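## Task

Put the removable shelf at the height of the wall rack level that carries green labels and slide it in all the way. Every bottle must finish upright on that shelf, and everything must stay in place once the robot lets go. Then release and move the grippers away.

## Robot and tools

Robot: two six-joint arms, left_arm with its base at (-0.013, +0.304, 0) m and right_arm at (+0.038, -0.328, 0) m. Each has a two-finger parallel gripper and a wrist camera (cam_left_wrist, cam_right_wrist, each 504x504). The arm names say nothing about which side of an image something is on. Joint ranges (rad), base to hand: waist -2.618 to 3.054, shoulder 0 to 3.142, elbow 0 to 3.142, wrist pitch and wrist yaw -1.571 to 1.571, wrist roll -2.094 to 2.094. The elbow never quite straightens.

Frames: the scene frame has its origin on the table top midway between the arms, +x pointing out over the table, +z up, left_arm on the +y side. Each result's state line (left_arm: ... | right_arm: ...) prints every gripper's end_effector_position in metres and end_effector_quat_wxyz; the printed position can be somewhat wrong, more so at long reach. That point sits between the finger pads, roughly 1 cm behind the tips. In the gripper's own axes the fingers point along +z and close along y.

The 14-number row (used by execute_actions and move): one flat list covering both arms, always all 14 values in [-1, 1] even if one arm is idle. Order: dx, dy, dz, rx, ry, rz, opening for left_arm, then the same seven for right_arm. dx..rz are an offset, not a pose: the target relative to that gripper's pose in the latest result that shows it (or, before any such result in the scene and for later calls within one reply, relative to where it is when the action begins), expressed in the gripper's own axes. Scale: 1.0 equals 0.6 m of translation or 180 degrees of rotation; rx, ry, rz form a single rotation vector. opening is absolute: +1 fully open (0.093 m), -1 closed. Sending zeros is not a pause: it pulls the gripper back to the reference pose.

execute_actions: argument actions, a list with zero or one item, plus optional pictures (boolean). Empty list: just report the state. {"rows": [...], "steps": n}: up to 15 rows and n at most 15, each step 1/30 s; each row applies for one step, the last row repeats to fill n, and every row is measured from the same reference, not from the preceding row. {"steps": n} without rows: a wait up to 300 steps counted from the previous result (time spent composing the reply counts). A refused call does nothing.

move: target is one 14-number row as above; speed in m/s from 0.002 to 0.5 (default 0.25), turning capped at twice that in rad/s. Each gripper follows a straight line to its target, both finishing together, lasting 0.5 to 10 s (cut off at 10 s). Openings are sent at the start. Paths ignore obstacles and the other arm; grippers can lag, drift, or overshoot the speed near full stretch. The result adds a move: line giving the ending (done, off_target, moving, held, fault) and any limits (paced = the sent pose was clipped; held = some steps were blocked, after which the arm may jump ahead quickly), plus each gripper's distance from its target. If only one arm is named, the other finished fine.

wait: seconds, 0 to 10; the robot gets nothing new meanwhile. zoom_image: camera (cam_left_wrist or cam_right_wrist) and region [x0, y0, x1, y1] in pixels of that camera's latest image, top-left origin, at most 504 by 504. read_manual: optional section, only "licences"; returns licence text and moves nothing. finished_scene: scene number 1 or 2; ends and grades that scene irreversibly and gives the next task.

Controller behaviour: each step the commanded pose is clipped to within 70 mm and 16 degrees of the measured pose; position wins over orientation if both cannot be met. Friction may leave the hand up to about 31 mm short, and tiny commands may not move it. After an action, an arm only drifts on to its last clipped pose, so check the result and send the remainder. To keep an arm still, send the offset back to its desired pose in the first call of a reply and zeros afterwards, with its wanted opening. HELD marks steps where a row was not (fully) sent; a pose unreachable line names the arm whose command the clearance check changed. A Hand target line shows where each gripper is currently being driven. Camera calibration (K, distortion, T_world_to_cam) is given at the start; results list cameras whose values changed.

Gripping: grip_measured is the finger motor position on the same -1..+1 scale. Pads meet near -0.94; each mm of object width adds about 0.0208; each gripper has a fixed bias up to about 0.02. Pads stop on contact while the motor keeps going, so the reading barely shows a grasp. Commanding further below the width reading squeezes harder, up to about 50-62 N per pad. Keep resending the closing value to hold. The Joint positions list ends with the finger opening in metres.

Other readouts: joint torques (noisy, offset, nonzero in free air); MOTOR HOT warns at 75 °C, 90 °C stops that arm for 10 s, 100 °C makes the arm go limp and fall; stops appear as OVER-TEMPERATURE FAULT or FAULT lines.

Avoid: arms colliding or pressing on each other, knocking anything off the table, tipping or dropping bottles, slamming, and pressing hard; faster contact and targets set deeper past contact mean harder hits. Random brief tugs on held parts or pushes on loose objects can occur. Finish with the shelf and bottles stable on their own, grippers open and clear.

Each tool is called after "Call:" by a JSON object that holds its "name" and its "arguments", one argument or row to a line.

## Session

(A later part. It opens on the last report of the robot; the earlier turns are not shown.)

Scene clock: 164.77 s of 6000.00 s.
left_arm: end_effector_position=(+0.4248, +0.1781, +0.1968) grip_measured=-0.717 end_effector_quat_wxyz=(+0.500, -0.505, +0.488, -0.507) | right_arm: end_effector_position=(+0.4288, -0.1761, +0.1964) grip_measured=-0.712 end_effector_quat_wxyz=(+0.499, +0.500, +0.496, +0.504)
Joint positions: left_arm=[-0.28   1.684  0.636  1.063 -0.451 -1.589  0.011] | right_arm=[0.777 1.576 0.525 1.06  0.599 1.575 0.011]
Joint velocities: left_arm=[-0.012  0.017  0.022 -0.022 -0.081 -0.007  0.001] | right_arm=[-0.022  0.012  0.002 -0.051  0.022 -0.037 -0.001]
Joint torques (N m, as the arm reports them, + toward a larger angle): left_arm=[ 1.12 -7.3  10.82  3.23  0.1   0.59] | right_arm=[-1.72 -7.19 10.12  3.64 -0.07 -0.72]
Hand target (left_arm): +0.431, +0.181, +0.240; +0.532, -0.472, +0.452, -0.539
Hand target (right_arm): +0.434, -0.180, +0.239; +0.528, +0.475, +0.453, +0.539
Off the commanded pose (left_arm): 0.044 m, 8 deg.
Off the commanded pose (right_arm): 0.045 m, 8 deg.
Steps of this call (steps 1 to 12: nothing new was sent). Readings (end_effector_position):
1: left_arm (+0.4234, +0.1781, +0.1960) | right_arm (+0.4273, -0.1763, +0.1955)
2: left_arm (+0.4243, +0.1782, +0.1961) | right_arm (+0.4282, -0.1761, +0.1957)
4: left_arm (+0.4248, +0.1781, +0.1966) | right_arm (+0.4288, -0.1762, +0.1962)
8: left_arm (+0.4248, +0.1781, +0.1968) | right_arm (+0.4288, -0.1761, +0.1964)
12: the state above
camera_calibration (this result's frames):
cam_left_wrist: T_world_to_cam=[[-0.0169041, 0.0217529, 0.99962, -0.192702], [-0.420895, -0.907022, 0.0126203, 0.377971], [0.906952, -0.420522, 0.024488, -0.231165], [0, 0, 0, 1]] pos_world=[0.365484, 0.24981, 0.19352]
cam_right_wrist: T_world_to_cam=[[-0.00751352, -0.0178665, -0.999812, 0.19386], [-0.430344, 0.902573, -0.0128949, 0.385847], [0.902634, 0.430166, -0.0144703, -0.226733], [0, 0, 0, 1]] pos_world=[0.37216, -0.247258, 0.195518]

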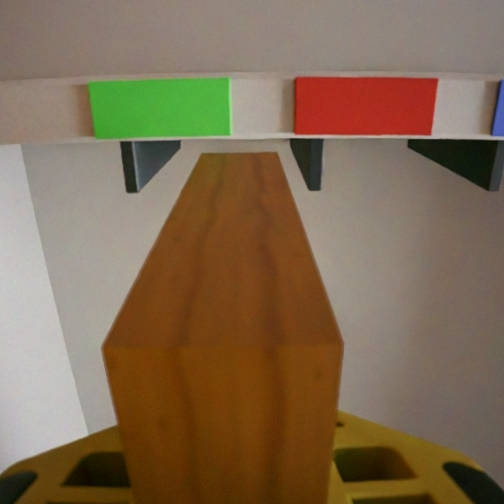

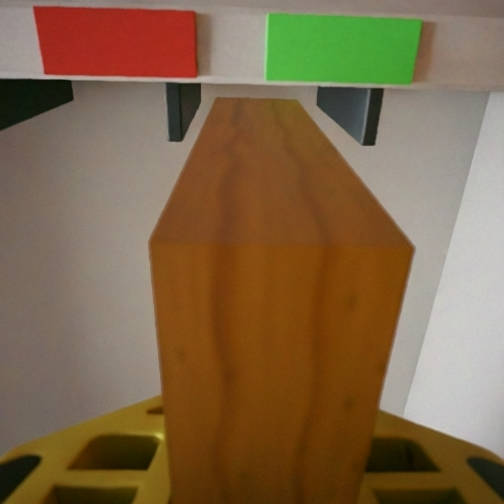

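Call:
{"name": "execute_actions", "arguments": {
  "actions": [
    {"rows": [[-0.0008,-0.072,0.020,0.043,-0.001,-0.001,-0.85,-0.0025,0.072,0.0175,-0.044,0,0.006,-0.85],[-0.0008,-0.072,0.022,0.043,-0.001,-0.001,-0.85,-0.0025,0.072,0.0193,-0.0442,0,0.006,-0.85],[-0.0008,-0.072,0.024,0.043,-0.001,-0.001,-0.85,-0.0025,0.072,0.0211,-0.0444,0,0.006,-0.85],[-0.0008,-0.0718,0.026,0.043,-0.001,-0.001,-0.85,-0.0025,0.0718,0.023,-0.0446,0,0.006,-0.85],[-0.0008,-0.0716,0.028,0.0432,-0.001,-0.001,-0.85,-0.0025,0.0716,0.0248,-0.0448,0,0.006,-0.85],[-0.0008,-0.0714,0.030,0.0434,-0.001,-0.001,-0.85,-0.0025,0.0714,0.0266,-0.045,0,0.006,-0.85],[-0.0008,-0.0712,0.032,0.0436,-0.001,-0.001,-0.85,-0.0025,0.0712,0.0285,-0.0452,0,0.006,-0.85],[-0.0008,-0.071,0.034,0.0438,-0.001,-0.001,-0.85,-0.0025,0.071,0.0303,-0.0454,0,0.006,-0.85],[-0.0008,-0.071,0.036,0.044,-0.001,-0.001,-0.85,-0.0025,0.071,0.0321,-0.0456,0,0.006,-0.85],[-0.0008,-0.071,0.038,0.044,-0.001,-0.001,-0.85,-0.0025,0.071,0.034,-0.0458,0,0.006,-0.85],[-0.0008,-0.071,0.040,0.044,-0.001,-0.001,-0.85,-0.0025,0.071,0.0358,-0.046,0,0.006,-0.85],[-0.0008,-0.071,0.042,0.044,-0.001,-0.001,-0.85,-0.0025,0.071,0.0376,-0.046,0,0.006,-0.85],[-0.0008,-0.071,0.044,0.044,-0.001,-0.001,-0.85,-0.0025,0.071,0.0395,-0.046,0,0.006,-0.85],[-0.0008,-0.071,0.046,0.044,-0.001,-0.001,-0.85,-0.0025,0.071,0.0413,-0.046,0,0.006,-0.85],[-0.0008,-0.071,0.048,0.044,-0.001,-0.001,-0.85,-0.0025,0.071,0.043,-0.046,0,0.006,-0.85]], "steps": 15}
  ],
  "pictures": false
}}

Call:
{"name": "execute_actions", "arguments": {
  "actions": [
    {"steps": 10}
  ]
}}

Scene clock: 181.47 s of 6000.00 s.
left_arm: end_effector_position=(+0.4404, +0.1769, +0.1952) grip_measured=-0.717 end_effector_quat_wxyz=(+0.500, -0.505, +0.488, -0.507) | right_arm: end_effector_position=(+0.4436, -0.1775, +0.1944) grip_measured=-0.712 end_effector_quat_wxyz=(+0.500, +0.500, +0.496, +0.503)
Joint positions: left_arm=[-0.262  1.739  0.692  1.063 -0.434 -1.588  0.011] | right_arm=[0.744 1.627 0.566 1.07  0.569 1.573 0.011]
Joint velocities: left_arm=[ 0.046  0.129  0.105  0.081  0.007 -0.007 -0.001] | right_arm=[-0.076  0.1    0.09  -0.022 -0.051  0.081  0.001]
Joint torques (N m, as the arm reports them, + toward a larger angle): left_arm=[ 1.12 -7.86 10.94  3.17  0.02  0.55] | right_arm=[-1.57 -7.67 10.16  3.65 -0.1  -0.73]
Hand target (left_arm): +0.449, +0.181, +0.239; +0.534, -0.472, +0.451, -0.537
Hand target (right_arm): +0.450, -0.180, +0.238; +0.529, +0.470, +0.455, +0.540
Off the commanded pose (left_arm): 0.046 m, 8 deg.
Off the commanded pose (right_arm): 0.046 m, 8 deg.
Steps of this call (steps 1 to 90: nothing new was sent; then 13.20 s passed at rest; steps 91 to 105: all 15 steps of this action). Readings (end_effector_position):
91: left_arm (+0.4248, +0.1781, +0.1968) | right_arm (+0.4290, -0.1761, +0.1964)
92: left_arm (+0.4249, +0.1780, +0.1971) | right_arm (+0.4292, -0.1764, +0.1964)
94: left_arm (+0.4268, +0.1771, +0.1977) | right_arm (+0.4307, -0.1770, +0.1967)
98: left_arm (+0.4322, +0.1770, +0.1975) | right_arm (+0.4359, -0.1774, +0.1969)
105: the state above

Scene clock: 181.80 s of 6000.00 s.
left_arm: end_effector_position=(+0.4425, +0.1768, +0.1957) grip_measured=-0.717 end_effector_quat_wxyz=(+0.500, -0.504, +0.488, -0.508) | right_arm: end_effector_position=(+0.4456, -0.1775, +0.1949) grip_measured=-0.712 end_effector_quat_wxyz=(+0.500, +0.500, +0.496, +0.504)
Joint positions: left_arm=[-0.259  1.745  0.7    1.063 -0.43  -1.588  0.011] | right_arm=[0.74  1.633 0.573 1.071 0.564 1.573 0.011]
Joint velocities: left_arm=[-0.007 -0.017  0.007  0.007 -0.007  0.007 -0.001] | right_arm=[ 0.002  0.012  0.012 -0.022  0.007  0.066 -0.   ]
Joint torques (N m, as the arm reports them, + toward a larger angle): left_arm=[ 1.17 -7.9  11.04  3.18  0.04  0.57] | right_arm=[-1.54 -7.75 10.06  3.65 -0.13 -0.73]
Hand target (left_arm): +0.449, +0.181, +0.239; +0.534, -0.472, +0.451, -0.537
Hand target (right_arm): +0.450, -0.180, +0.238; +0.529, +0.470, +0.455, +0.541
Off the commanded pose (left_arm): 0.045 m, 8 deg.
Off the commanded pose (right_arm): 0.045 m, 8 deg.
Steps of this call (steps 1 to 10: nothing new was sent). Readings (end_effector_position):
1: left_arm (+0.4414, +0.1767, +0.1954) | right_arm (+0.4446, -0.1776, +0.1945)
2: left_arm (+0.4421, +0.1768, +0.1953) | right_arm (+0.4452, -0.1775, +0.1946)
4: left_arm (+0.4425, +0.1768, +0.1956) | right_arm (+0.4456, -0.1775, +0.1948)
8: left_arm (+0.4425, +0.1768, +0.1957) | right_arm (+0.4456, -0.1775, +0.1949)
10: the state above
camera_calibration (this result's frames):
cam_left_wrist: T_world_to_cam=[[-0.0197895, 0.0212012, 0.999579, -0.189918], [-0.421598, -0.906718, 0.0108849, 0.384837], [0.906567, -0.421205, 0.0268819, -0.247932], [0, 0, 0, 1]] pos_world=[0.383256, 0.248535, 0.192314]
cam_right_wrist: T_world_to_cam=[[-0.00545257, -0.0187829, -0.999809, 0.191376], [-0.428577, 0.903387, -0.0146342, 0.393987], [0.903489, 0.428416, -0.0129757, -0.242233], [0, 0, 0, 1]] pos_world=[0.388752, -0.248551, 0.193962]

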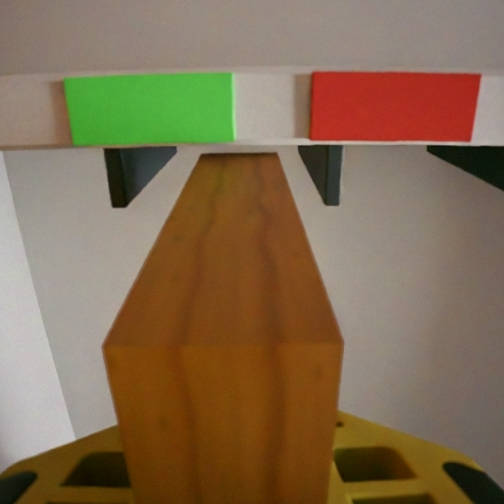

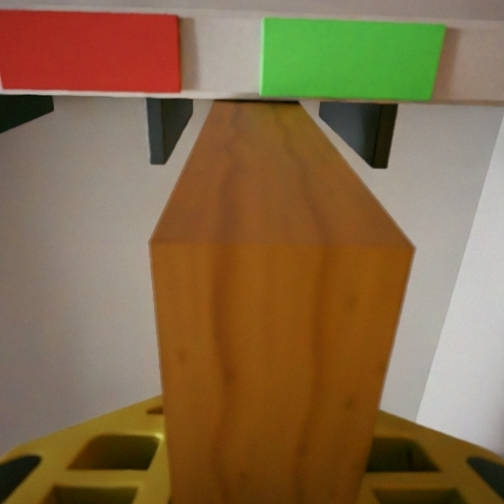

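Call:
{"name": "execute_actions", "arguments": {
  "actions": [
    {"rows": [[-0.0032,-0.0735,0.020,0.0435,-0.001,-0.001,-0.85,-0.0003,0.0738,0.0165,-0.046,0,0.006,-0.85],[-0.0034,-0.0735,0.0222,0.0435,-0.001,-0.001,-0.85,-0.0001,0.0738,0.0187,-0.046,0,0.006,-0.85],[-0.0036,-0.0735,0.0246,0.0435,-0.001,-0.001,-0.85,0.0001,0.0738,0.0211,-0.046,0,0.006,-0.85],[-0.0036,-0.0735,0.027,0.0435,-0.001,-0.001,-0.85,0.0001,0.0738,0.0235,-0.046,0,0.006,-0.85],[-0.0036,-0.0735,0.0294,0.0435,-0.001,-0.001,-0.85,0.0001,0.0738,0.0259,-0.046,0,0.006,-0.85],[-0.0036,-0.0735,0.0318,0.0435,-0.001,-0.001,-0.85,0.0001,0.0738,0.0283,-0.046,0,0.006,-0.85],[-0.0036,-0.0735,0.0342,0.0435,-0.001,-0.001,-0.85,0.0001,0.0738,0.0307,-0.046,0,0.006,-0.85],[-0.0036,-0.0735,0.0366,0.0435,-0.001,-0.001,-0.85,0.0001,0.0738,0.0331,-0.046,0,0.006,-0.85],[-0.0036,-0.0735,0.039,0.0435,-0.001,-0.001,-0.85,0.0001,0.0738,0.0355,-0.046,0,0.006,-0.85],[-0.0036,-0.0735,0.0414,0.0435,-0.001,-0.001,-0.85,0.0001,0.0738,0.0379,-0.046,0,0.006,-0.85],[-0.0036,-0.0735,0.0438,0.0435,-0.001,-0.001,-0.85,0.0001,0.0738,0.0403,-0.046,0,0.006,-0.85],[-0.0036,-0.0735,0.0462,0.0435,-0.001,-0.001,-0.85,0.0001,0.0738,0.0427,-0.046,0,0.006,-0.85],[-0.0036,-0.0735,0.0486,0.0435,-0.001,-0.001,-0.85,0.0001,0.0738,0.0451,-0.046,0,0.006,-0.85],[-0.0036,-0.0735,0.051,0.0435,-0.001,-0.001,-0.85,0.0001,0.0738,0.0475,-0.046,0,0.006,-0.85],[-0.0036,-0.0735,0.0534,0.0435,-0.001,-0.001,-0.85,0.0001,0.0738,0.0499,-0.046,0,0.006,-0.85]], "steps": 15}
  ],
  "pictures": false
}}

Call:
{"name": "execute_actions", "arguments": {
  "actions": [
    {"rows": [[-0.003,-0.074,0.0255,0.044,-0.001,-0.001,-0.85,-0.0005,0.074,0.022,-0.0455,0,0.006,-0.85],[-0.003,-0.074,0.0279,0.044,-0.001,-0.001,-0.85,-0.0005,0.074,0.0244,-0.0455,0,0.006,-0.85],[-0.003,-0.074,0.0303,0.044,-0.001,-0.001,-0.85,-0.0005,0.074,0.0268,-0.0455,0,0.006,-0.85],[-0.003,-0.074,0.0327,0.044,-0.001,-0.001,-0.85,-0.0005,0.074,0.0292,-0.0455,0,0.006,-0.85],[-0.003,-0.074,0.0351,0.044,-0.001,-0.001,-0.85,-0.0005,0.074,0.0316,-0.0455,0,0.006,-0.85],[-0.003,-0.074,0.0375,0.044,-0.001,-0.001,-0.85,-0.0005,0.074,0.034,-0.0455,0,0.006,-0.85],[-0.003,-0.074,0.0399,0.044,-0.001,-0.001,-0.85,-0.0005,0.074,0.0364,-0.0455,0,0.006,-0.85],[-0.003,-0.074,0.0423,0.044,-0.001,-0.001,-0.85,-0.0005,0.074,0.0388,-0.0455,0,0.006,-0.85],[-0.003,-0.074,0.0447,0.044,-0.001,-0.001,-0.85,-0.0005,0.074,0.0412,-0.0455,0,0.006,-0.85],[-0.003,-0.074,0.0471,0.044,-0.001,-0.001,-0.85,-0.0005,0.074,0.0436,-0.0455,0,0.006,-0.85],[-0.003,-0.074,0.0495,0.044,-0.001,-0.001,-0.85,-0.0005,0.074,0.046,-0.0455,0,0.006,-0.85],[-0.003,-0.074,0.0519,0.044,-0.001,-0.001,-0.85,-0.0005,0.074,0.0484,-0.0455,0,0.006,-0.85],[-0.003,-0.074,0.0543,0.044,-0.001,-0.001,-0.85,-0.0005,0.074,0.0508,-0.0455,0,0.006,-0.85],[-0.003,-0.074,0.0567,0.044,-0.001,-0.001,-0.85,-0.0005,0.074,0.0532,-0.0455,0,0.006,-0.85],[-0.003,-0.074,0.0591,0.044,-0.001,-0.001,-0.85,-0.0005,0.074,0.0556,-0.0455,0,0.006,-0.85]], "steps": 15}
  ],
  "pictures": false
}}

Call:
{"name": "execute_actions", "arguments": {
  "actions": [
    {"rows": [[-0.003,-0.074,0.0255,0.044,-0.001,-0.001,-0.85,-0.0005,0.074,0.022,-0.0455,0,0.006,-0.85],[-0.003,-0.074,0.0279,0.044,-0.001,-0.001,-0.85,-0.0005,0.074,0.0244,-0.0455,0,0.006,-0.85],[-0.003,-0.074,0.0303,0.044,-0.001,-0.001,-0.85,-0.0005,0.074,0.0268,-0.0455,0,0.006,-0.85],[-0.003,-0.074,0.0327,0.044,-0.001,-0.001,-0.85,-0.0005,0.074,0.0292,-0.0455,0,0.006,-0.85],[-0.003,-0.074,0.0351,0.044,-0.001,-0.001,-0.85,-0.0005,0.074,0.0316,-0.0455,0,0.006,-0.85],[-0.003,-0.074,0.0375,0.044,-0.001,-0.001,-0.85,-0.0005,0.074,0.034,-0.0455,0,0.006,-0.85],[-0.003,-0.074,0.0399,0.044,-0.001,-0.001,-0.85,-0.0005,0.074,0.0364,-0.0455,0,0.006,-0.85],[-0.003,-0.074,0.0423,0.044,-0.001,-0.001,-0.85,-0.0005,0.074,0.0388,-0.0455,0,0.006,-0.85],[-0.003,-0.074,0.0445,0.044,-0.001,-0.001,-0.85,-0.0005,0.074,0.041,-0.0455,0,0.006,-0.85],[-0.003,-0.074,0.0465,0.044,-0.001,-0.001,-0.85,-0.0005,0.074,0.043,-0.0455,0,0.006,-0.85],[-0.003,-0.074,0.0483,0.044,-0.001,-0.001,-0.85,-0.0005,0.074,0.0448,-0.0455,0,0.006,-0.85],[-0.003,-0.074,0.050,0.044,-0.001,-0.001,-0.85,-0.0005,0.074,0.0465,-0.0455,0,0.006,-0.85],[-0.003,-0.074,0.0515,0.044,-0.001,-0.001,-0.85,-0.0005,0.074,0.048,-0.0455,0,0.006,-0.85],[-0.003,-0.074,0.053,0.044,-0.001,-0.001,-0.85,-0.0005,0.074,0.0495,-0.0455,0,0.006,-0.85],[-0.003,-0.074,0.054,0.044,-0.001,-0.001,-0.85,-0.0005,0.074,0.0505,-0.0455,0,0.006,-0.85]], "steps": 15}
  ],
  "pictures": false
}}

Call:
{"name": "execute_actions", "arguments": {
  "actions": [
    {"steps": 8}
  ]
}}

Scene clock: 202.50 s of 6000.00 s.
left_arm: end_effector_position=(+0.4608, +0.1772, +0.1962) grip_measured=-0.717 end_effector_quat_wxyz=(+0.502, -0.503, +0.486, -0.509) | right_arm: end_effector_position=(+0.4635, -0.1773, +0.1951) grip_measured=-0.712 end_effector_quat_wxyz=(+0.502, +0.500, +0.493, +0.505)
Joint positions: left_arm=[-0.236  1.801  0.769  1.055 -0.407 -1.586  0.011] | right_arm=[0.71  1.691 0.633 1.074 0.537 1.571 0.011]
Joint velocities: left_arm=[ 0.046  0.11   0.149 -0.066 -0.007  0.066 -0.   ] | right_arm=[-0.061  0.125  0.134 -0.022 -0.037  0.037  0.001]
Joint torques (N m, as the arm reports them, + toward a larger angle): left_arm=[ 0.93 -8.64 11.38  3.14  0.03  0.54] | right_arm=[-1.5  -8.43 10.26  3.57 -0.1  -0.69]
Hand target (left_arm): +0.469, +0.181, +0.239; +0.534, -0.471, +0.451, -0.538
Hand target (right_arm): +0.471, -0.179, +0.239; +0.531, +0.469, +0.454, +0.541
Off the commanded pose (left_arm): 0.046 m, 8 deg.
Off the commanded pose (right_arm): 0.046 m, 8 deg.
Steps of this call (steps 1 to 90: nothing new was sent; then 17.20 s passed at rest; steps 91 to 105: all 15 steps of this action). Readings (end_effector_position):
91: left_arm (+0.4425, +0.1768, +0.1957) | right_arm (+0.4456, -0.1775, +0.1949)
92: left_arm (+0.4425, +0.1767, +0.1957) | right_arm (+0.4457, -0.1776, +0.1946)
94: left_arm (+0.4440, +0.1771, +0.1961) | right_arm (+0.4473, -0.1772, +0.1947)
98: left_arm (+0.4504, +0.1771, +0.1967) | right_arm (+0.4535, -0.1774, +0.1956)
105: the state above

Scene clock: 203.00 s of 6000.00 s.
left_arm: end_effector_position=(+0.4824, +0.1770, +0.1952) grip_measured=-0.717 end_effector_quat_wxyz=(+0.502, -0.503, +0.486, -0.509) | right_arm: end_effector_position=(+0.4847, -0.1775, +0.1944) grip_measured=-0.712 end_effector_quat_wxyz=(+0.503, +0.500, +0.492, +0.505)
Joint positions: left_arm=[-0.212  1.868  0.853  1.04  -0.383 -1.586  0.011] | right_arm=[0.677 1.757 0.707 1.068 0.507 1.571 0.011]
Joint velocities: left_arm=[ 0.042  0.12   0.159 -0.081 -0.007  0.066 -0.001] | right_arm=[-0.046  0.139  0.144 -0.022 -0.022 -0.007 -0.001]
Joint torques (N m, as the arm reports them, + toward a larger angle): left_arm=[ 1.05 -9.3  11.41  3.25  0.02  0.52] | right_arm=[-1.43 -9.28 10.5   3.58 -0.09 -0.65]
Hand target (left_arm): +0.490, +0.181, +0.240; +0.536, -0.469, +0.449, -0.539
Hand target (right_arm): +0.492, -0.180, +0.239; +0.532, +0.469, +0.452, +0.541
Off the commanded pose (left_arm): 0.048 m, 8 deg.
Off the commanded pose (right_arm): 0.047 m, 8 deg.
Steps of this call (steps 1 to 15: all 15 steps of this action). Readings (end_effector_position):
1: left_arm (+0.4622, +0.1771, +0.1959) | right_arm (+0.4649, -0.1773, +0.1950)
2: left_arm (+0.4636, +0.1771, +0.1959) | right_arm (+0.4663, -0.1774, +0.1948)
4: left_arm (+0.4665, +0.1770, +0.1956) | right_arm (+0.4690, -0.1776, +0.1947)
8: left_arm (+0.4723, +0.1769, +0.1954) | right_arm (+0.4747, -0.1775, +0.1945)
15: the state above

Scene clock: 203.50 s of 6000.00 s.
left_arm: end_effector_position=(+0.5024, +0.1768, +0.1925) grip_measured=-0.717 end_effector_quat_wxyz=(+0.502, -0.502, +0.487, -0.509) | right_arm: end_effector_position=(+0.5041, -0.1778, +0.1916) grip_measured=-0.712 end_effector_quat_wxyz=(+0.504, +0.501, +0.492, +0.503)
Joint positions: left_arm=[-0.193  1.931  0.932  1.021 -0.363 -1.586  0.011] | right_arm=[0.649 1.818 0.776 1.057 0.482 1.571 0.011]
Joint velocities: left_arm=[ 0.027  0.061  0.115 -0.051  0.022  0.007  0.   ] | right_arm=[-0.027  0.061  0.081  0.037 -0.007  0.037 -0.   ]
Joint torques (N m, as the arm reports them, + toward a larger angle): left_arm=[  0.92 -10.09  11.61   3.22  -0.03   0.5 ] | right_arm=[-1.34 -9.96 10.45  3.62 -0.1  -0.62]
Hand target (left_arm): +0.509, +0.181, +0.239; +0.536, -0.469, +0.449, -0.540
Hand target (right_arm): +0.510, -0.180, +0.238; +0.533, +0.469, +0.450, +0.541
Off the commanded pose (left_arm): 0.049 m, 8 deg.
Off the commanded pose (right_arm): 0.049 m, 8 deg.
Steps of this call (steps 1 to 15: all 15 steps of this action). Readings (end_effector_position):
1: left_arm (+0.4838, +0.1769, +0.1951) | right_arm (+0.4861, -0.1774, +0.1940)
2: left_arm (+0.4853, +0.1769, +0.1948) | right_arm (+0.4875, -0.1775, +0.1939)
4: left_arm (+0.4882, +0.1767, +0.1939) | right_arm (+0.4903, -0.1776, +0.1930)
8: left_arm (+0.4939, +0.1767, +0.1924) | right_arm (+0.4957, -0.1776, +0.1913)
15: the state above

Scene clock: 203.77 s of 6000.00 s.
left_arm: end_effector_position=(+0.5039, +0.1768, +0.1918) grip_measured=-0.717 end_effector_quat_wxyz=(+0.501, -0.503, +0.488, -0.508) | right_arm: end_effector_position=(+0.5057, -0.1776, +0.1910) grip_measured=-0.712 end_effector_quat_wxyz=(+0.503, +0.501, +0.493, +0.502)
Joint positions: left_arm=[-0.191  1.935  0.939  1.017 -0.361 -1.586  0.011] | right_arm=[0.647 1.823 0.782 1.054 0.48  1.571 0.011]
Joint velocities: left_arm=[ 0.002 -0.017  0.002  0.007 -0.066  0.022 -0.   ] | right_arm=[-0.017 -0.007 -0.002 -0.022  0.022  0.037  0.001]
Joint torques (N m, as the arm reports them, + toward a larger angle): left_arm=[  0.87 -10.04  11.55   3.17   0.02   0.5 ] | right_arm=[ -1.29 -10.06  10.54   3.61  -0.11  -0.62]
Hand target (left_arm): +0.509, +0.181, +0.239; +0.536, -0.469, +0.449, -0.540
Hand target (right_arm): +0.510, -0.180, +0.239; +0.533, +0.469, +0.450, +0.541
Off the commanded pose (left_arm): 0.050 m, 8 deg.
Off the commanded pose (right_arm): 0.049 m, 9 deg.
Steps of this call (steps 1 to 8: nothing new was sent). Readings (end_effector_position):
1: left_arm (+0.5032, +0.1768, +0.1925) | right_arm (+0.5049, -0.1775, +0.1916)
2: left_arm (+0.5036, +0.1767, +0.1925) | right_arm (+0.5054, -0.1775, +0.1916)
4: left_arm (+0.5039, +0.1768, +0.1920) | right_arm (+0.5057, -0.1776, +0.1913)
8: the state above
camera_calibration (this result's frames):
cam_left_wrist: T_world_to_cam=[[-0.0227181, 0.0187245, 0.999567, -0.182836], [-0.422269, -0.906441, 0.00738272, 0.411755], [0.906186, -0.421918, 0.0284994, -0.303483], [0, 0, 0, 1]] pos_world=[0.44473, 0.24861, 0.188366]
cam_right_wrist: T_world_to_cam=[[-0.00312801, -0.0200218, -0.999795, 0.186455], [-0.421268, 0.90678, -0.0168411, 0.417081], [0.906931, 0.421129, -0.011271, -0.2999], [0, 0, 0, 1]] pos_world=[0.448275, -0.248171, 0.19006]

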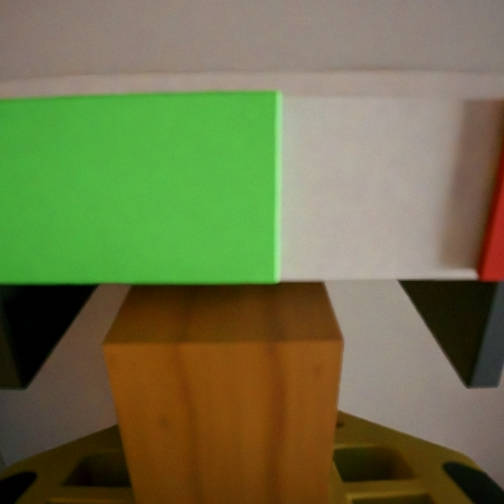

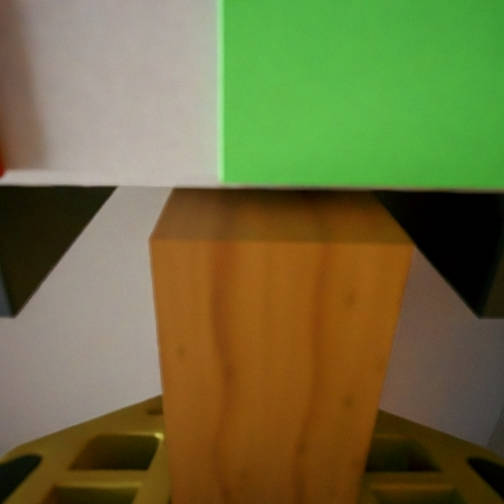

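Call:
{"name": "execute_actions", "arguments": {
  "actions": [
    {"rows": [[-0.003,-0.080,0.0185,0.045,-0.001,-0.001,-0.85,-0.0005,0.080,0.016,-0.0465,0,0.006,-0.85],[-0.003,-0.079,0.019,0.045,-0.001,-0.001,-0.85,-0.0005,0.079,0.0166,-0.0465,0,0.006,-0.85],[-0.003,-0.0777,0.0195,0.045,-0.001,-0.001,-0.85,-0.0005,0.0777,0.0172,-0.0465,0,0.006,-0.85],[-0.003,-0.0762,0.020,0.045,-0.001,-0.001,-0.85,-0.0005,0.0762,0.0178,-0.0465,0,0.006,-0.85],[-0.003,-0.0746,0.0205,0.045,-0.001,-0.001,-0.85,-0.0005,0.0747,0.0184,-0.0465,0,0.006,-0.85],[-0.003,-0.073,0.021,0.045,-0.001,-0.001,-0.85,-0.0005,0.0732,0.019,-0.0465,0,0.006,-0.85],[-0.003,-0.0714,0.0215,0.045,-0.001,-0.001,-0.85,-0.0005,0.0717,0.0196,-0.0465,0,0.006,-0.85],[-0.003,-0.0698,0.022,0.045,-0.001,-0.001,-0.85,-0.0005,0.0702,0.0202,-0.0465,0,0.006,-0.85],[-0.003,-0.0682,0.0225,0.045,-0.001,-0.001,-0.85,-0.0005,0.0687,0.0208,-0.0465,0,0.006,-0.85],[-0.003,-0.0666,0.023,0.045,-0.001,-0.001,-0.85,-0.0005,0.0672,0.0214,-0.0465,0,0.006,-0.85],[-0.003,-0.065,0.0235,0.045,-0.001,-0.001,-0.85,-0.0005,0.0657,0.022,-0.0465,0,0.006,-0.85],[-0.003,-0.0636,0.024,0.045,-0.001,-0.001,-0.85,-0.0005,0.0644,0.0226,-0.0465,0,0.006,-0.85],[-0.003,-0.0624,0.0245,0.045,-0.001,-0.001,-0.85,-0.0005,0.0633,0.0232,-0.0465,0,0.006,-0.85],[-0.003,-0.0613,0.025,0.045,-0.001,-0.001,-0.85,-0.0005,0.0623,0.0238,-0.0465,0,0.006,-0.85],[-0.003,-0.0603,0.0255,0.045,-0.001,-0.001,-0.85,-0.0005,0.0613,0.0244,-0.0465,0,0.006,-0.85]], "steps": 15}
  ],
  "pictures": false
}}

Call:
{"name": "execute_actions", "arguments": {
  "actions": [
    {"steps": 8}
  ],
  "pictures": false
}}

Scene clock: 219.73 s of 6000.00 s.
left_arm: end_effector_position=(+0.5063, +0.1773, +0.1801) grip_measured=-0.717 end_effector_quat_wxyz=(+0.499, -0.507, +0.490, -0.505) | right_arm: end_effector_position=(+0.5097, -0.1766, +0.1797) grip_measured=-0.712 end_effector_quat_wxyz=(+0.500, +0.503, +0.497, +0.500)
Joint positions: left_arm=[-0.188  1.967  0.939  1.035 -0.361 -1.592  0.011] | right_arm=[0.643 1.861 0.788 1.073 0.473 1.578 0.011]
Joint velocities: left_arm=[ 0.002  0.046 -0.017  0.051 -0.022 -0.007 -0.001] | right_arm=[-0.027  0.056 -0.017  0.051  0.007  0.007  0.   ]
Joint torques (N m, as the arm reports them, + toward a larger angle): left_arm=[ 0.83 -9.63 11.82  3.16  0.02  0.57] | right_arm=[-1.39 -9.83 10.55  3.58 -0.06 -0.67]
Hand target (left_arm): +0.514, +0.180, +0.228; +0.535, -0.469, +0.450, -0.539
Hand target (right_arm): +0.516, -0.180, +0.227; +0.533, +0.471, +0.451, +0.539
Off the commanded pose (left_arm): 0.050 m, 9 deg.
Off the commanded pose (right_arm): 0.049 m, 9 deg.
Steps of this call (steps 1 to 90: nothing new was sent; then 12.47 s passed at rest; steps 91 to 105: all 15 steps of this action). Readings (end_effector_position):
91: left_arm (+0.5039, +0.1768, +0.1918) | right_arm (+0.5057, -0.1776, +0.1909)
92: left_arm (+0.5039, +0.1768, +0.1917) | right_arm (+0.5057, -0.1776, +0.1909)
94: left_arm (+0.5040, +0.1768, +0.1913) | right_arm (+0.5057, -0.1775, +0.1904)
98: left_arm (+0.5050, +0.1775, +0.1861) | right_arm (+0.5077, -0.1768, +0.1859)
105: the state above

Scene clock: 220.00 s of 6000.00 s.
left_arm: end_effector_position=(+0.5066, +0.1774, +0.1800) grip_measured=-0.717 end_effector_quat_wxyz=(+0.500, -0.506, +0.488, -0.506) | right_arm: end_effector_position=(+0.5100, -0.1765, +0.1795) grip_measured=-0.712 end_effector_quat_wxyz=(+0.501, +0.502, +0.496, +0.501)
Joint positions: left_arm=[-0.188  1.971  0.939  1.044 -0.361 -1.59   0.011] | right_arm=[0.643 1.866 0.788 1.083 0.472 1.576 0.011]
Joint velocities: left_arm=[ 0.002 -0.017 -0.012  0.007  0.007  0.007  0.   ] | right_arm=[ 0.002  0.002 -0.002 -0.037  0.007  0.022  0.   ]
Joint torques (N m, as the arm reports them, + toward a larger angle): left_arm=[ 0.84 -9.85 11.82  3.23  0.04  0.52] | right_arm=[-1.4  -9.98 10.52  3.67 -0.07 -0.65]
Hand target (left_arm): +0.514, +0.180, +0.228; +0.535, -0.469, +0.450, -0.539
Hand target (right_arm): +0.516, -0.180, +0.227; +0.533, +0.471, +0.451, +0.539
Off the commanded pose (left_arm): 0.050 m, 9 deg.
Off the commanded pose (right_arm): 0.050 m, 9 deg.
Steps of this call (steps 1 to 8: nothing new was sent). Readings (end_effector_position):
1: left_arm (+0.5064, +0.1773, +0.1800) | right_arm (+0.5098, -0.1766, +0.1795)
2: left_arm (+0.5065, +0.1773, +0.1801) | right_arm (+0.5099, -0.1766, +0.1795)
4: left_arm (+0.5066, +0.1775, +0.1802) | right_arm (+0.5100, -0.1765, +0.1795)
8: the state above

Call:
{"name": "execute_actions", "arguments": {
  "actions": [
    {"rows": [[-0.002,-0.0785,0.0215,0.046,-0.001,-0.001,-0.85,-0.0023,0.079,0.0175,-0.048,0,0.006,-0.85],[-0.002,-0.0765,0.022,0.045,-0.001,-0.001,-0.85,-0.0023,0.077,0.018,-0.047,0,0.006,-0.85],[-0.002,-0.074,0.0225,0.044,-0.001,-0.001,-0.85,-0.0023,0.0745,0.0185,-0.046,0,0.006,-0.85],[-0.002,-0.0713,0.023,0.0425,-0.001,-0.001,-0.85,-0.0023,0.0718,0.019,-0.0445,0,0.006,-0.85],[-0.002,-0.0685,0.0235,0.041,-0.001,-0.001,-0.85,-0.0023,0.069,0.0195,-0.043,0,0.006,-0.85],[-0.002,-0.0657,0.024,0.0395,-0.001,-0.001,-0.85,-0.0023,0.0662,0.020,-0.0415,0,0.0055,-0.85],[-0.002,-0.0629,0.0245,0.038,-0.001,-0.001,-0.85,-0.0023,0.0634,0.0205,-0.040,0,0.0055,-0.85],[-0.002,-0.0601,0.025,0.0365,-0.001,-0.001,-0.85,-0.0023,0.0606,0.021,-0.0385,0,0.0055,-0.85],[-0.002,-0.0573,0.0253,0.035,-0.001,-0.001,-0.85,-0.0023,0.0578,0.0215,-0.037,0,0.005,-0.85],[-0.002,-0.0545,0.0256,0.0335,-0.001,-0.001,-0.85,-0.0023,0.055,0.022,-0.0355,0,0.005,-0.85],[-0.002,-0.0517,0.0259,0.032,-0.001,-0.001,-0.85,-0.0023,0.0522,0.0224,-0.034,0,0.005,-0.85],[-0.002,-0.0489,0.0262,0.0305,-0.001,-0.001,-0.85,-0.0023,0.0494,0.0228,-0.0325,0,0.0045,-0.85],[-0.002,-0.0461,0.0265,0.029,-0.001,-0.001,-0.85,-0.0023,0.0466,0.0232,-0.031,0,0.0045,-0.85],[-0.002,-0.0433,0.0268,0.0275,-0.001,-0.001,-0.85,-0.0023,0.0438,0.0236,-0.0295,0,0.004,-0.85],[-0.002,-0.0405,0.027,0.026,-0.001,-0.001,-0.85,-0.0023,0.041,0.024,-0.028,0,0.004,-0.85]], "steps": 15}
  ],
  "pictures": false
}}

Call:
{"name": "execute_actions", "arguments": {
  "actions": [
    {"rows": [[-0.0015,-0.040,0.021,0.024,-0.001,-0.001,-0.85,-0.002,0.040,0.019,-0.025,0,0.004,-0.85],[-0.0015,-0.0375,0.021,0.0226,-0.001,-0.001,-0.85,-0.002,0.0375,0.019,-0.0235,0,0.004,-0.85],[-0.0015,-0.035,0.021,0.0212,-0.001,-0.001,-0.85,-0.002,0.035,0.019,-0.022,0,0.0035,-0.85],[-0.0015,-0.0325,0.021,0.0198,-0.001,-0.001,-0.85,-0.002,0.0325,0.019,-0.0205,0,0.0035,-0.85],[-0.0015,-0.030,0.021,0.0184,-0.001,-0.001,-0.85,-0.002,0.030,0.0192,-0.019,0,0.003,-0.85],[-0.0015,-0.0275,0.021,0.017,-0.001,-0.001,-0.85,-0.002,0.0275,0.0194,-0.0175,0,0.003,-0.85],[-0.0012,-0.025,0.021,0.0156,-0.001,-0.001,-0.85,-0.0016,0.025,0.0196,-0.016,0,0.0025,-0.85],[-0.0012,-0.0225,0.021,0.0142,-0.001,-0.001,-0.85,-0.0016,0.0225,0.0198,-0.0145,0,0.0025,-0.85],[-0.0012,-0.020,0.021,0.0128,-0.001,-0.001,-0.85,-0.0016,0.020,0.020,-0.013,0,0.002,-0.85],[-0.001,-0.0175,0.021,0.0114,-0.001,-0.001,-0.85,-0.0012,0.0175,0.020,-0.0115,0,0.002,-0.85],[-0.001,-0.015,0.021,0.010,0,0,-0.85,-0.0012,0.015,0.020,-0.010,0,0.002,-0.85],[-0.001,-0.0125,0.021,0.0086,0,0,-0.85,-0.0012,0.0125,0.020,-0.0086,0,0.0015,-0.85],[-0.001,-0.010,0.021,0.0072,0,0,-0.85,-0.001,0.010,0.020,-0.0072,0,0.0015,-0.85],[-0.001,-0.0075,0.021,0.0058,0,0,-0.85,-0.001,0.0075,0.020,-0.0058,0,0.001,-0.85],[-0.001,-0.005,0.021,0.0044,0,0,-0.85,-0.001,0.005,0.020,-0.0044,0,0.001,-0.85]], "steps": 15}
  ],
  "pictures": false
}}

Call:
{"name": "execute_actions", "arguments": {
  "actions": [
    {"steps": 8}
  ]
}}

Scene clock: 236.43 s of 6000.00 s.
left_arm: end_effector_position=(+0.5124, +0.1766, +0.1791) grip_measured=-0.717 end_effector_quat_wxyz=(+0.500, -0.505, +0.487, -0.507) | right_arm: end_effector_position=(+0.5154, -0.1776, +0.1783) grip_measured=-0.712 end_effector_quat_wxyz=(+0.502, +0.502, +0.494, +0.502)
Joint positions: left_arm=[-0.185  1.992  0.963  1.044 -0.358 -1.59   0.011] | right_arm=[0.634 1.887 0.804 1.092 0.466 1.575 0.011]
Joint velocities: left_arm=[-0.012  0.002 -0.007  0.037  0.051  0.022 -0.001] | right_arm=[-0.007  0.017 -0.002  0.095 -0.022 -0.051  0.001]
Joint torques (N m, as the arm reports them, + toward a larger angle): left_arm=[ 0.81 -8.97 10.79  2.73 -0.01  0.29] | right_arm=[-1.29 -8.89  9.75  3.06 -0.12 -0.43]
Hand target (left_arm): +0.521, +0.180, +0.204; +0.520, -0.486, +0.466, -0.525
Hand target (right_arm): +0.523, -0.179, +0.204; +0.519, +0.483, +0.471, +0.525
Off the commanded pose (left_arm): 0.027 m, 5 deg.
Off the commanded pose (right_arm): 0.027 m, 5 deg.
Steps of this call (steps 1 to 90: nothing new was sent; then 12.93 s passed at rest; steps 91 to 105: all 15 steps of this action). Readings (end_effector_position):
91: left_arm (+0.5068, +0.1774, +0.1806) | right_arm (+0.5100, -0.1764, +0.1796)
92: left_arm (+0.5075, +0.1774, +0.1804) | right_arm (+0.5101, -0.1767, +0.1796)
94: left_arm (+0.5088, +0.1768, +0.1799) | right_arm (+0.5110, -0.1776, +0.1792)
98: left_arm (+0.5109, +0.1766, +0.1796) | right_arm (+0.5133, -0.1777, +0.1789)
105: the state above

Scene clock: 236.93 s of 6000.00 s.
left_arm: end_effector_position=(+0.5126, +0.1765, +0.1780) grip_measured=-0.717 end_effector_quat_wxyz=(+0.499, -0.506, +0.487, -0.508) | right_arm: end_effector_position=(+0.5157, -0.1776, +0.1772) grip_measured=-0.712 end_effector_quat_wxyz=(+0.502, +0.502, +0.492, +0.503)
Joint positions: left_arm=[-0.185  1.996  0.963  1.048 -0.358 -1.593  0.011] | right_arm=[0.634 1.893 0.804 1.1   0.466 1.577 0.011]
Joint velocities: left_arm=[-0.007 -0.012 -0.002 -0.066  0.007 -0.022 -0.001] | right_arm=[ 0.002  0.007 -0.007  0.081 -0.007 -0.037 -0.001]
Joint torques (N m, as the arm reports them, + toward a larger angle): left_arm=[ 0.86 -7.54 11.37  2.2   0.06  0.14] | right_arm=[-1.6  -7.11 10.29  2.37 -0.15 -0.24]
Hand target (left_arm): +0.524, +0.178, +0.182; +0.504, -0.501, +0.484, -0.510
Hand target (right_arm): +0.527, -0.179, +0.181; +0.505, +0.499, +0.489, +0.506
Off the commanded pose (left_arm): 0.013 m, 1 deg.
Off the commanded pose (right_arm): 0.012 m, 1 deg.
Steps of this call (steps 1 to 15: all 15 steps of this action). Readings (end_effector_position):
1: left_arm (+0.5124, +0.1766, +0.1788) | right_arm (+0.5154, -0.1776, +0.1782)
2: left_arm (+0.5125, +0.1766, +0.1788) | right_arm (+0.5155, -0.1776, +0.1782)
4: left_arm (+0.5125, +0.1765, +0.1787) | right_arm (+0.5155, -0.1776, +0.1780)
8: left_arm (+0.5125, +0.1765, +0.1784) | right_arm (+0.5156, -0.1775, +0.1779)
15: the state above

Scene clock: 237.20 s of 6000.00 s.
left_arm: end_effector_position=(+0.5126, +0.1765, +0.1779) grip_measured=-0.717 end_effector_quat_wxyz=(+0.499, -0.506, +0.487, -0.508) | right_arm: end_effector_position=(+0.5157, -0.1776, +0.1774) grip_measured=-0.712 end_effector_quat_wxyz=(+0.502, +0.502, +0.492, +0.504)
Joint positions: left_arm=[-0.185  1.996  0.963  1.048 -0.358 -1.593  0.011] | right_arm=[0.634 1.893 0.804 1.1   0.466 1.578 0.011]
Joint velocities: left_arm=[ 0.002 -0.017 -0.017 -0.066  0.051  0.007 -0.001] | right_arm=[-0.002 -0.012 -0.002  0.037 -0.095 -0.007  0.001]
Joint torques (N m, as the arm reports them, + toward a larger angle): left_arm=[ 0.84 -7.51 11.36  2.18  0.07  0.14] | right_arm=[-1.6  -7.13 10.29  2.4  -0.14 -0.23]
Hand target (left_arm): +0.524, +0.178, +0.182; +0.504, -0.501, +0.484, -0.510
Hand target (right_arm): +0.527, -0.179, +0.181; +0.505, +0.499, +0.489, +0.507
Off the commanded pose (left_arm): 0.013 m, 1 deg.
Off the commanded pose (right_arm): 0.012 m, 1 deg.
Steps of this call (steps 1 to 8: nothing new was sent). Readings (end_effector_position):
1: left_arm (+0.5126, +0.1765, +0.1779) | right_arm (+0.5157, -0.1776, +0.1773)
2: left_arm (+0.5126, +0.1765, +0.1779) | right_arm (+0.5157, -0.1776, +0.1774)
4: left_arm (+0.5126, +0.1765, +0.1779) | right_arm (+0.5157, -0.1776, +0.1774)
8: the state above
camera_calibration (this result's frames):
cam_left_wrist: T_world_to_cam=[[-0.0178494, 0.0240312, 0.999552, -0.172144], [-0.419902, -0.907457, 0.0143187, 0.413006], [0.907394, -0.419458, 0.0262883, -0.311729], [0, 0, 0, 1]] pos_world=[0.453211, 0.248165, 0.174348]
cam_right_wrist: T_world_to_cam=[[-0.00401914, -0.0142007, -0.999891, 0.174345], [-0.421345, 0.906831, -0.0111855, 0.420168], [0.906892, 0.421254, -0.00962809, -0.309375], [0, 0, 0, 1]] pos_world=[0.458306, -0.24822, 0.176047]

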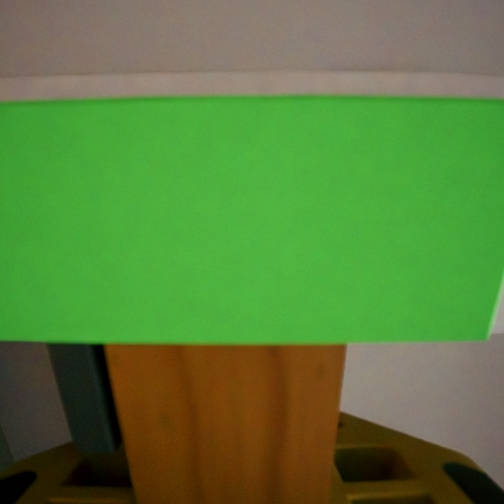

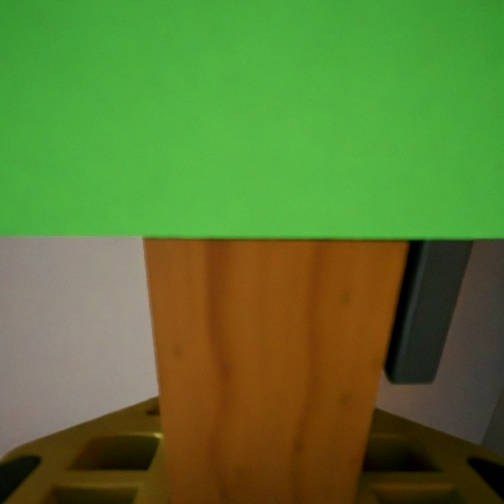

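Call:
{"name": "execute_actions", "arguments": {
  "actions": [
    {"rows": [[-0.002,-0.006,0.018,0.004,0,0,-0.85,-0.002,0.005,0.017,-0.003,0,0.001,-0.85],[-0.002,-0.0055,0.015,0.004,0,0,-0.85,-0.002,0.005,0.014,-0.003,0,0.001,-0.85],[-0.0015,-0.005,0.012,0.004,0,0,-0.85,-0.0015,0.005,0.011,-0.003,0,0.001,-0.85],[-0.001,-0.005,0.009,0.004,0,0,-0.85,-0.001,0.005,0.008,-0.003,0,0.001,-0.85],[-0.0005,-0.005,0.006,0.004,0,0,-0.85,-0.0005,0.005,0.005,-0.003,0,0.001,-0.85],[0,-0.005,0.003,0.004,0,0,-0.85,0,0.005,0.003,-0.003,0,0.001,-0.85],[0,-0.005,0.001,0.004,0,0,-0.75,0,0.005,0.001,-0.003,0,0.001,-0.75],[0,-0.005,0,0.004,0,0,-0.6,0,0.005,0,-0.003,0,0.001,-0.6],[0,-0.005,0,0.004,0,0,-0.45,0,0.005,0,-0.003,0,0.001,-0.45],[0,-0.005,0,0.004,0,0,-0.3,0,0.005,0,-0.003,0,0.001,-0.3],[0,-0.005,0,0.004,0,0,-0.15,0,0.005,0,-0.003,0,0.001,-0.15],[0,-0.005,0,0.004,0,0,0.0,0,0.005,0,-0.003,0,0.001,0.0],[0,-0.005,0,0.004,0,0,0.15,0,0.005,0,-0.003,0,0.001,0.15],[0,-0.005,0,0.004,0,0,0.15,0,0.005,0,-0.003,0,0.001,0.15],[0,-0.005,0,0.004,0,0,0.15,0,0.005,0,-0.003,0,0.001,0.15]], "steps": 15}
  ],
  "pictures": false
}}

Call:
{"name": "move", "arguments": {
  "target": [0,-0.012,-0.15,0,0,0,0.15,0,0.015,-0.15,0,0,0,0.15],
  "speed": 0.1
}}

Scene clock: 243.83 s of 6000.00 s.
left_arm: end_effector_position=(+0.5126, +0.1766, +0.1782) grip_measured=+0.142 end_effector_quat_wxyz=(+0.500, -0.506, +0.486, -0.508) | right_arm: end_effector_position=(+0.5156, -0.1779, +0.1772) grip_measured=+0.144 end_effector_quat_wxyz=(+0.502, +0.503, +0.492, +0.503)
Joint positions: left_arm=[-0.185  1.996  0.963  1.049 -0.359 -1.594  0.052] | right_arm=[0.634 1.893 0.804 1.101 0.468 1.578 0.052]
Joint velocities: left_arm=[-0.017  0.002 -0.007 -0.037  0.022 -0.022  0.011] | right_arm=[-0.007 -0.017 -0.002 -0.007  0.037 -0.037  0.01 ]
Joint torques (N m, as the arm reports them, + toward a larger angle): left_arm=[ 0.03 -9.38  7.31  2.37 -0.08  0.12] | right_arm=[-0.36 -9.28  6.48  2.53  0.   -0.19]
Hand target (left_arm): +0.513, +0.177, +0.181; +0.503, -0.503, +0.483, -0.511
Hand target (right_arm): +0.516, -0.178, +0.180; +0.503, +0.501, +0.489, +0.507
Off the commanded pose (left_arm): 0.003 m, 1 deg.
Off the commanded pose (right_arm): 0.003 m, 1 deg.
Steps of this call (steps 1 to 90: nothing new was sent; then 3.13 s passed at rest; steps 91 to 105: all 15 steps of this action). Readings (end_effector_position):
91: left_arm (+0.5126, +0.1765, +0.1779) | right_arm (+0.5157, -0.1777, +0.1774)
92: left_arm (+0.5126, +0.1765, +0.1779) | right_arm (+0.5157, -0.1777, +0.1774)
94: left_arm (+0.5126, +0.1766, +0.1780) | right_arm (+0.5157, -0.1777, +0.1775)
98: left_arm (+0.5126, +0.1767, +0.1782) | right_arm (+0.5156, -0.1779, +0.1772)
105: the state above

Scene clock: 245.37 s of 6000.00 s.
left_arm: end_effector_position=(+0.4294, +0.1737, +0.1806) grip_measured=+0.148 end_effector_quat_wxyz=(+0.496, -0.508, +0.493, -0.504) | right_arm: end_effector_position=(+0.4305, -0.1764, +0.1812) grip_measured=+0.148 end_effector_quat_wxyz=(+0.499, +0.503, +0.500, +0.498)
Joint positions: left_arm=[-0.284  1.749  0.641  1.107 -0.453 -1.594  0.052] | right_arm=[0.775 1.632 0.512 1.113 0.603 1.578 0.052]
Joint velocities: left_arm=[-0.017  0.002 -0.012 -0.022  0.007 -0.007  0.   ] | right_arm=[ 0.002 -0.012 -0.007  0.007  0.007 -0.037 -0.   ]
Joint torques (N m, as the arm reports them, + toward a larger angle): left_arm=[-0.68 -8.47  4.84  2.4  -0.21  0.04] | right_arm=[ 0.37 -8.01  4.68  2.54  0.12 -0.15]
Hand target (left_arm): +0.423, +0.175, +0.185; +0.498, -0.507, +0.486, -0.508
Hand target (right_arm): +0.426, -0.178, +0.185; +0.500, +0.504, +0.492, +0.504
Off the commanded pose (left_arm): 0.008 m, 1 deg.
Off the commanded pose (right_arm): 0.007 m, 1 deg.
move: done
camera_calibration (this result's frames):
cam_left_wrist: T_world_to_cam=[[-0.00274774, 0.0192794, 0.99981, -0.182024], [-0.42348, -0.905759, 0.016302, 0.376392], [0.905901, -0.423355, 0.0106532, -0.233292], [0, 0, 0, 1]] pos_world=[0.370234, 0.245664, 0.178339]
cam_right_wrist: T_world_to_cam=[[-0.0202118, -0.0229679, -0.999532, 0.183164], [-0.425678, 0.904793, -0.0121832, 0.384855], [0.904649, 0.425232, -0.0280644, -0.227619], [0, 0, 0, 1]] pos_world=[0.373442, -0.247216, 0.181379]

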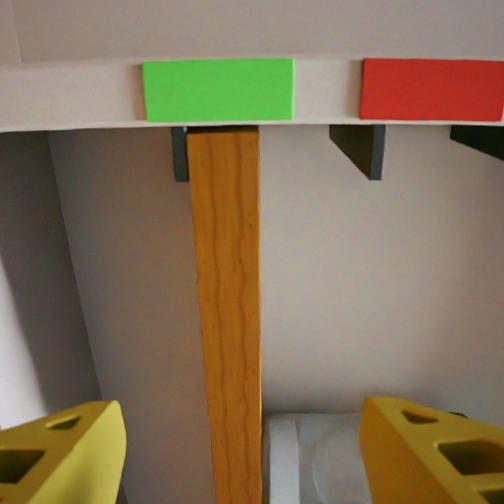

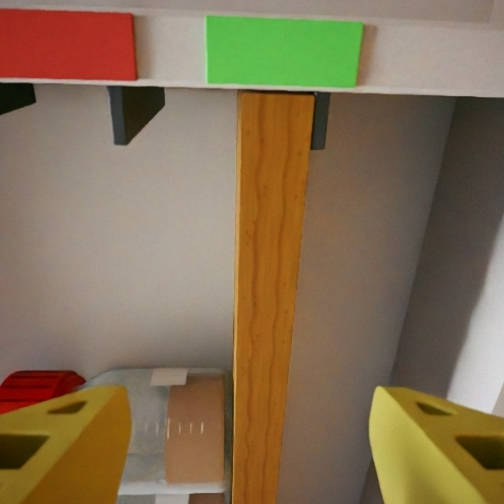

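Call:
{"name": "move", "arguments": {
  "target": [-0.05,-0.05,-0.22,0,0,0,0.15,-0.05,0.05,-0.22,0,0,0,0.15],
  "speed": 0.2
}}

Scene clock: 248.97 s of 6000.00 s.
left_arm: end_effector_position=(+0.3021, +0.2011, +0.2132) grip_measured=+0.148 end_effector_quat_wxyz=(+0.494, -0.508, +0.494, -0.503) | right_arm: end_effector_position=(+0.2993, -0.2082, +0.2049) grip_measured=+0.148 end_effector_quat_wxyz=(+0.498, +0.503, +0.510, +0.489)
Joint positions: left_arm=[-0.452  1.048  0.276  0.767 -0.619 -1.597  0.052] | right_arm=[1.092 0.853 0.206 0.603 0.917 1.589 0.052]
Joint velocities: left_arm=[-0.012 -0.022 -0.002 -0.037 -0.007  0.007 -0.001] | right_arm=[ 0.007 -0.007 -0.002 -0.11  -0.022  0.007 -0.001]
Joint torques (N m, as the arm reports them, + toward a larger angle): left_arm=[-0.72 -3.59  6.94  2.08 -0.19  0.05] | right_arm=[ 0.41 -2.44  9.11  2.16  0.14 -0.13]
Hand target (left_arm): +0.298, +0.202, +0.212; +0.494, -0.509, +0.492, -0.504
Hand target (right_arm): +0.298, -0.208, +0.213; +0.496, +0.506, +0.499, +0.499
Off the commanded pose (left_arm): 0.006 m, 0 deg.
Off the commanded pose (right_arm): 0.007 m, 2 deg.
move: done
camera_calibration (this result's frames):
cam_left_wrist: T_world_to_cam=[[0.000609096, 0.0201576, 0.999797, -0.216703], [-0.424796, -0.9051, 0.0185072, 0.34652], [0.905289, -0.424721, 0.0080116, -0.105741], [0, 0, 0, 1]] pos_world=[0.243059, 0.273093, 0.211093]
cam_right_wrist: T_world_to_cam=[[-0.0409802, -0.0425046, -0.998255, 0.205382], [-0.428318, 0.903387, -0.0208819, 0.360433], [0.902698, 0.426715, -0.0552264, -0.0882384], [0, 0, 0, 1]] pos_world=[0.242449, -0.279228, 0.207678]

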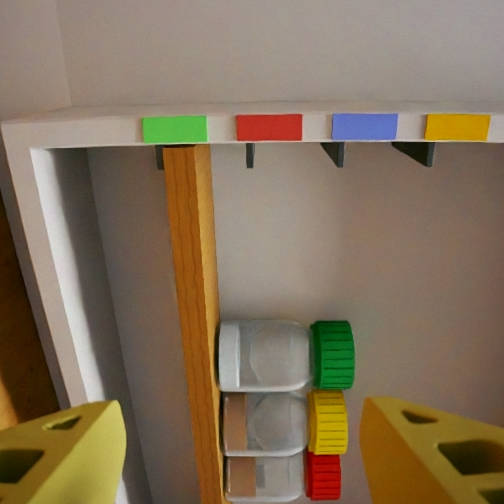

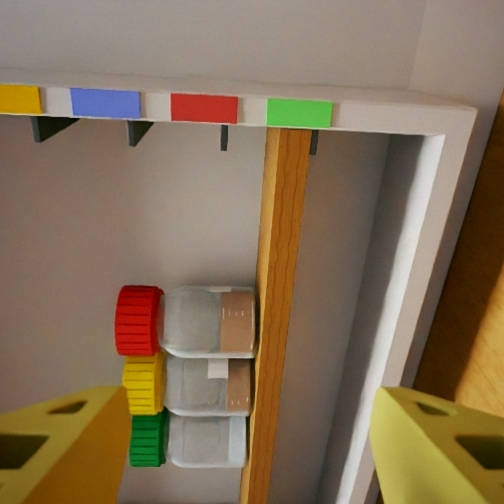

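All three bottles are standing on the shelf, which is fully in at the green level, and the arms are clear.

Call:
{"name": "finished_scene", "arguments": {
  "scene": 2
}}

The scene is finished: the task was done.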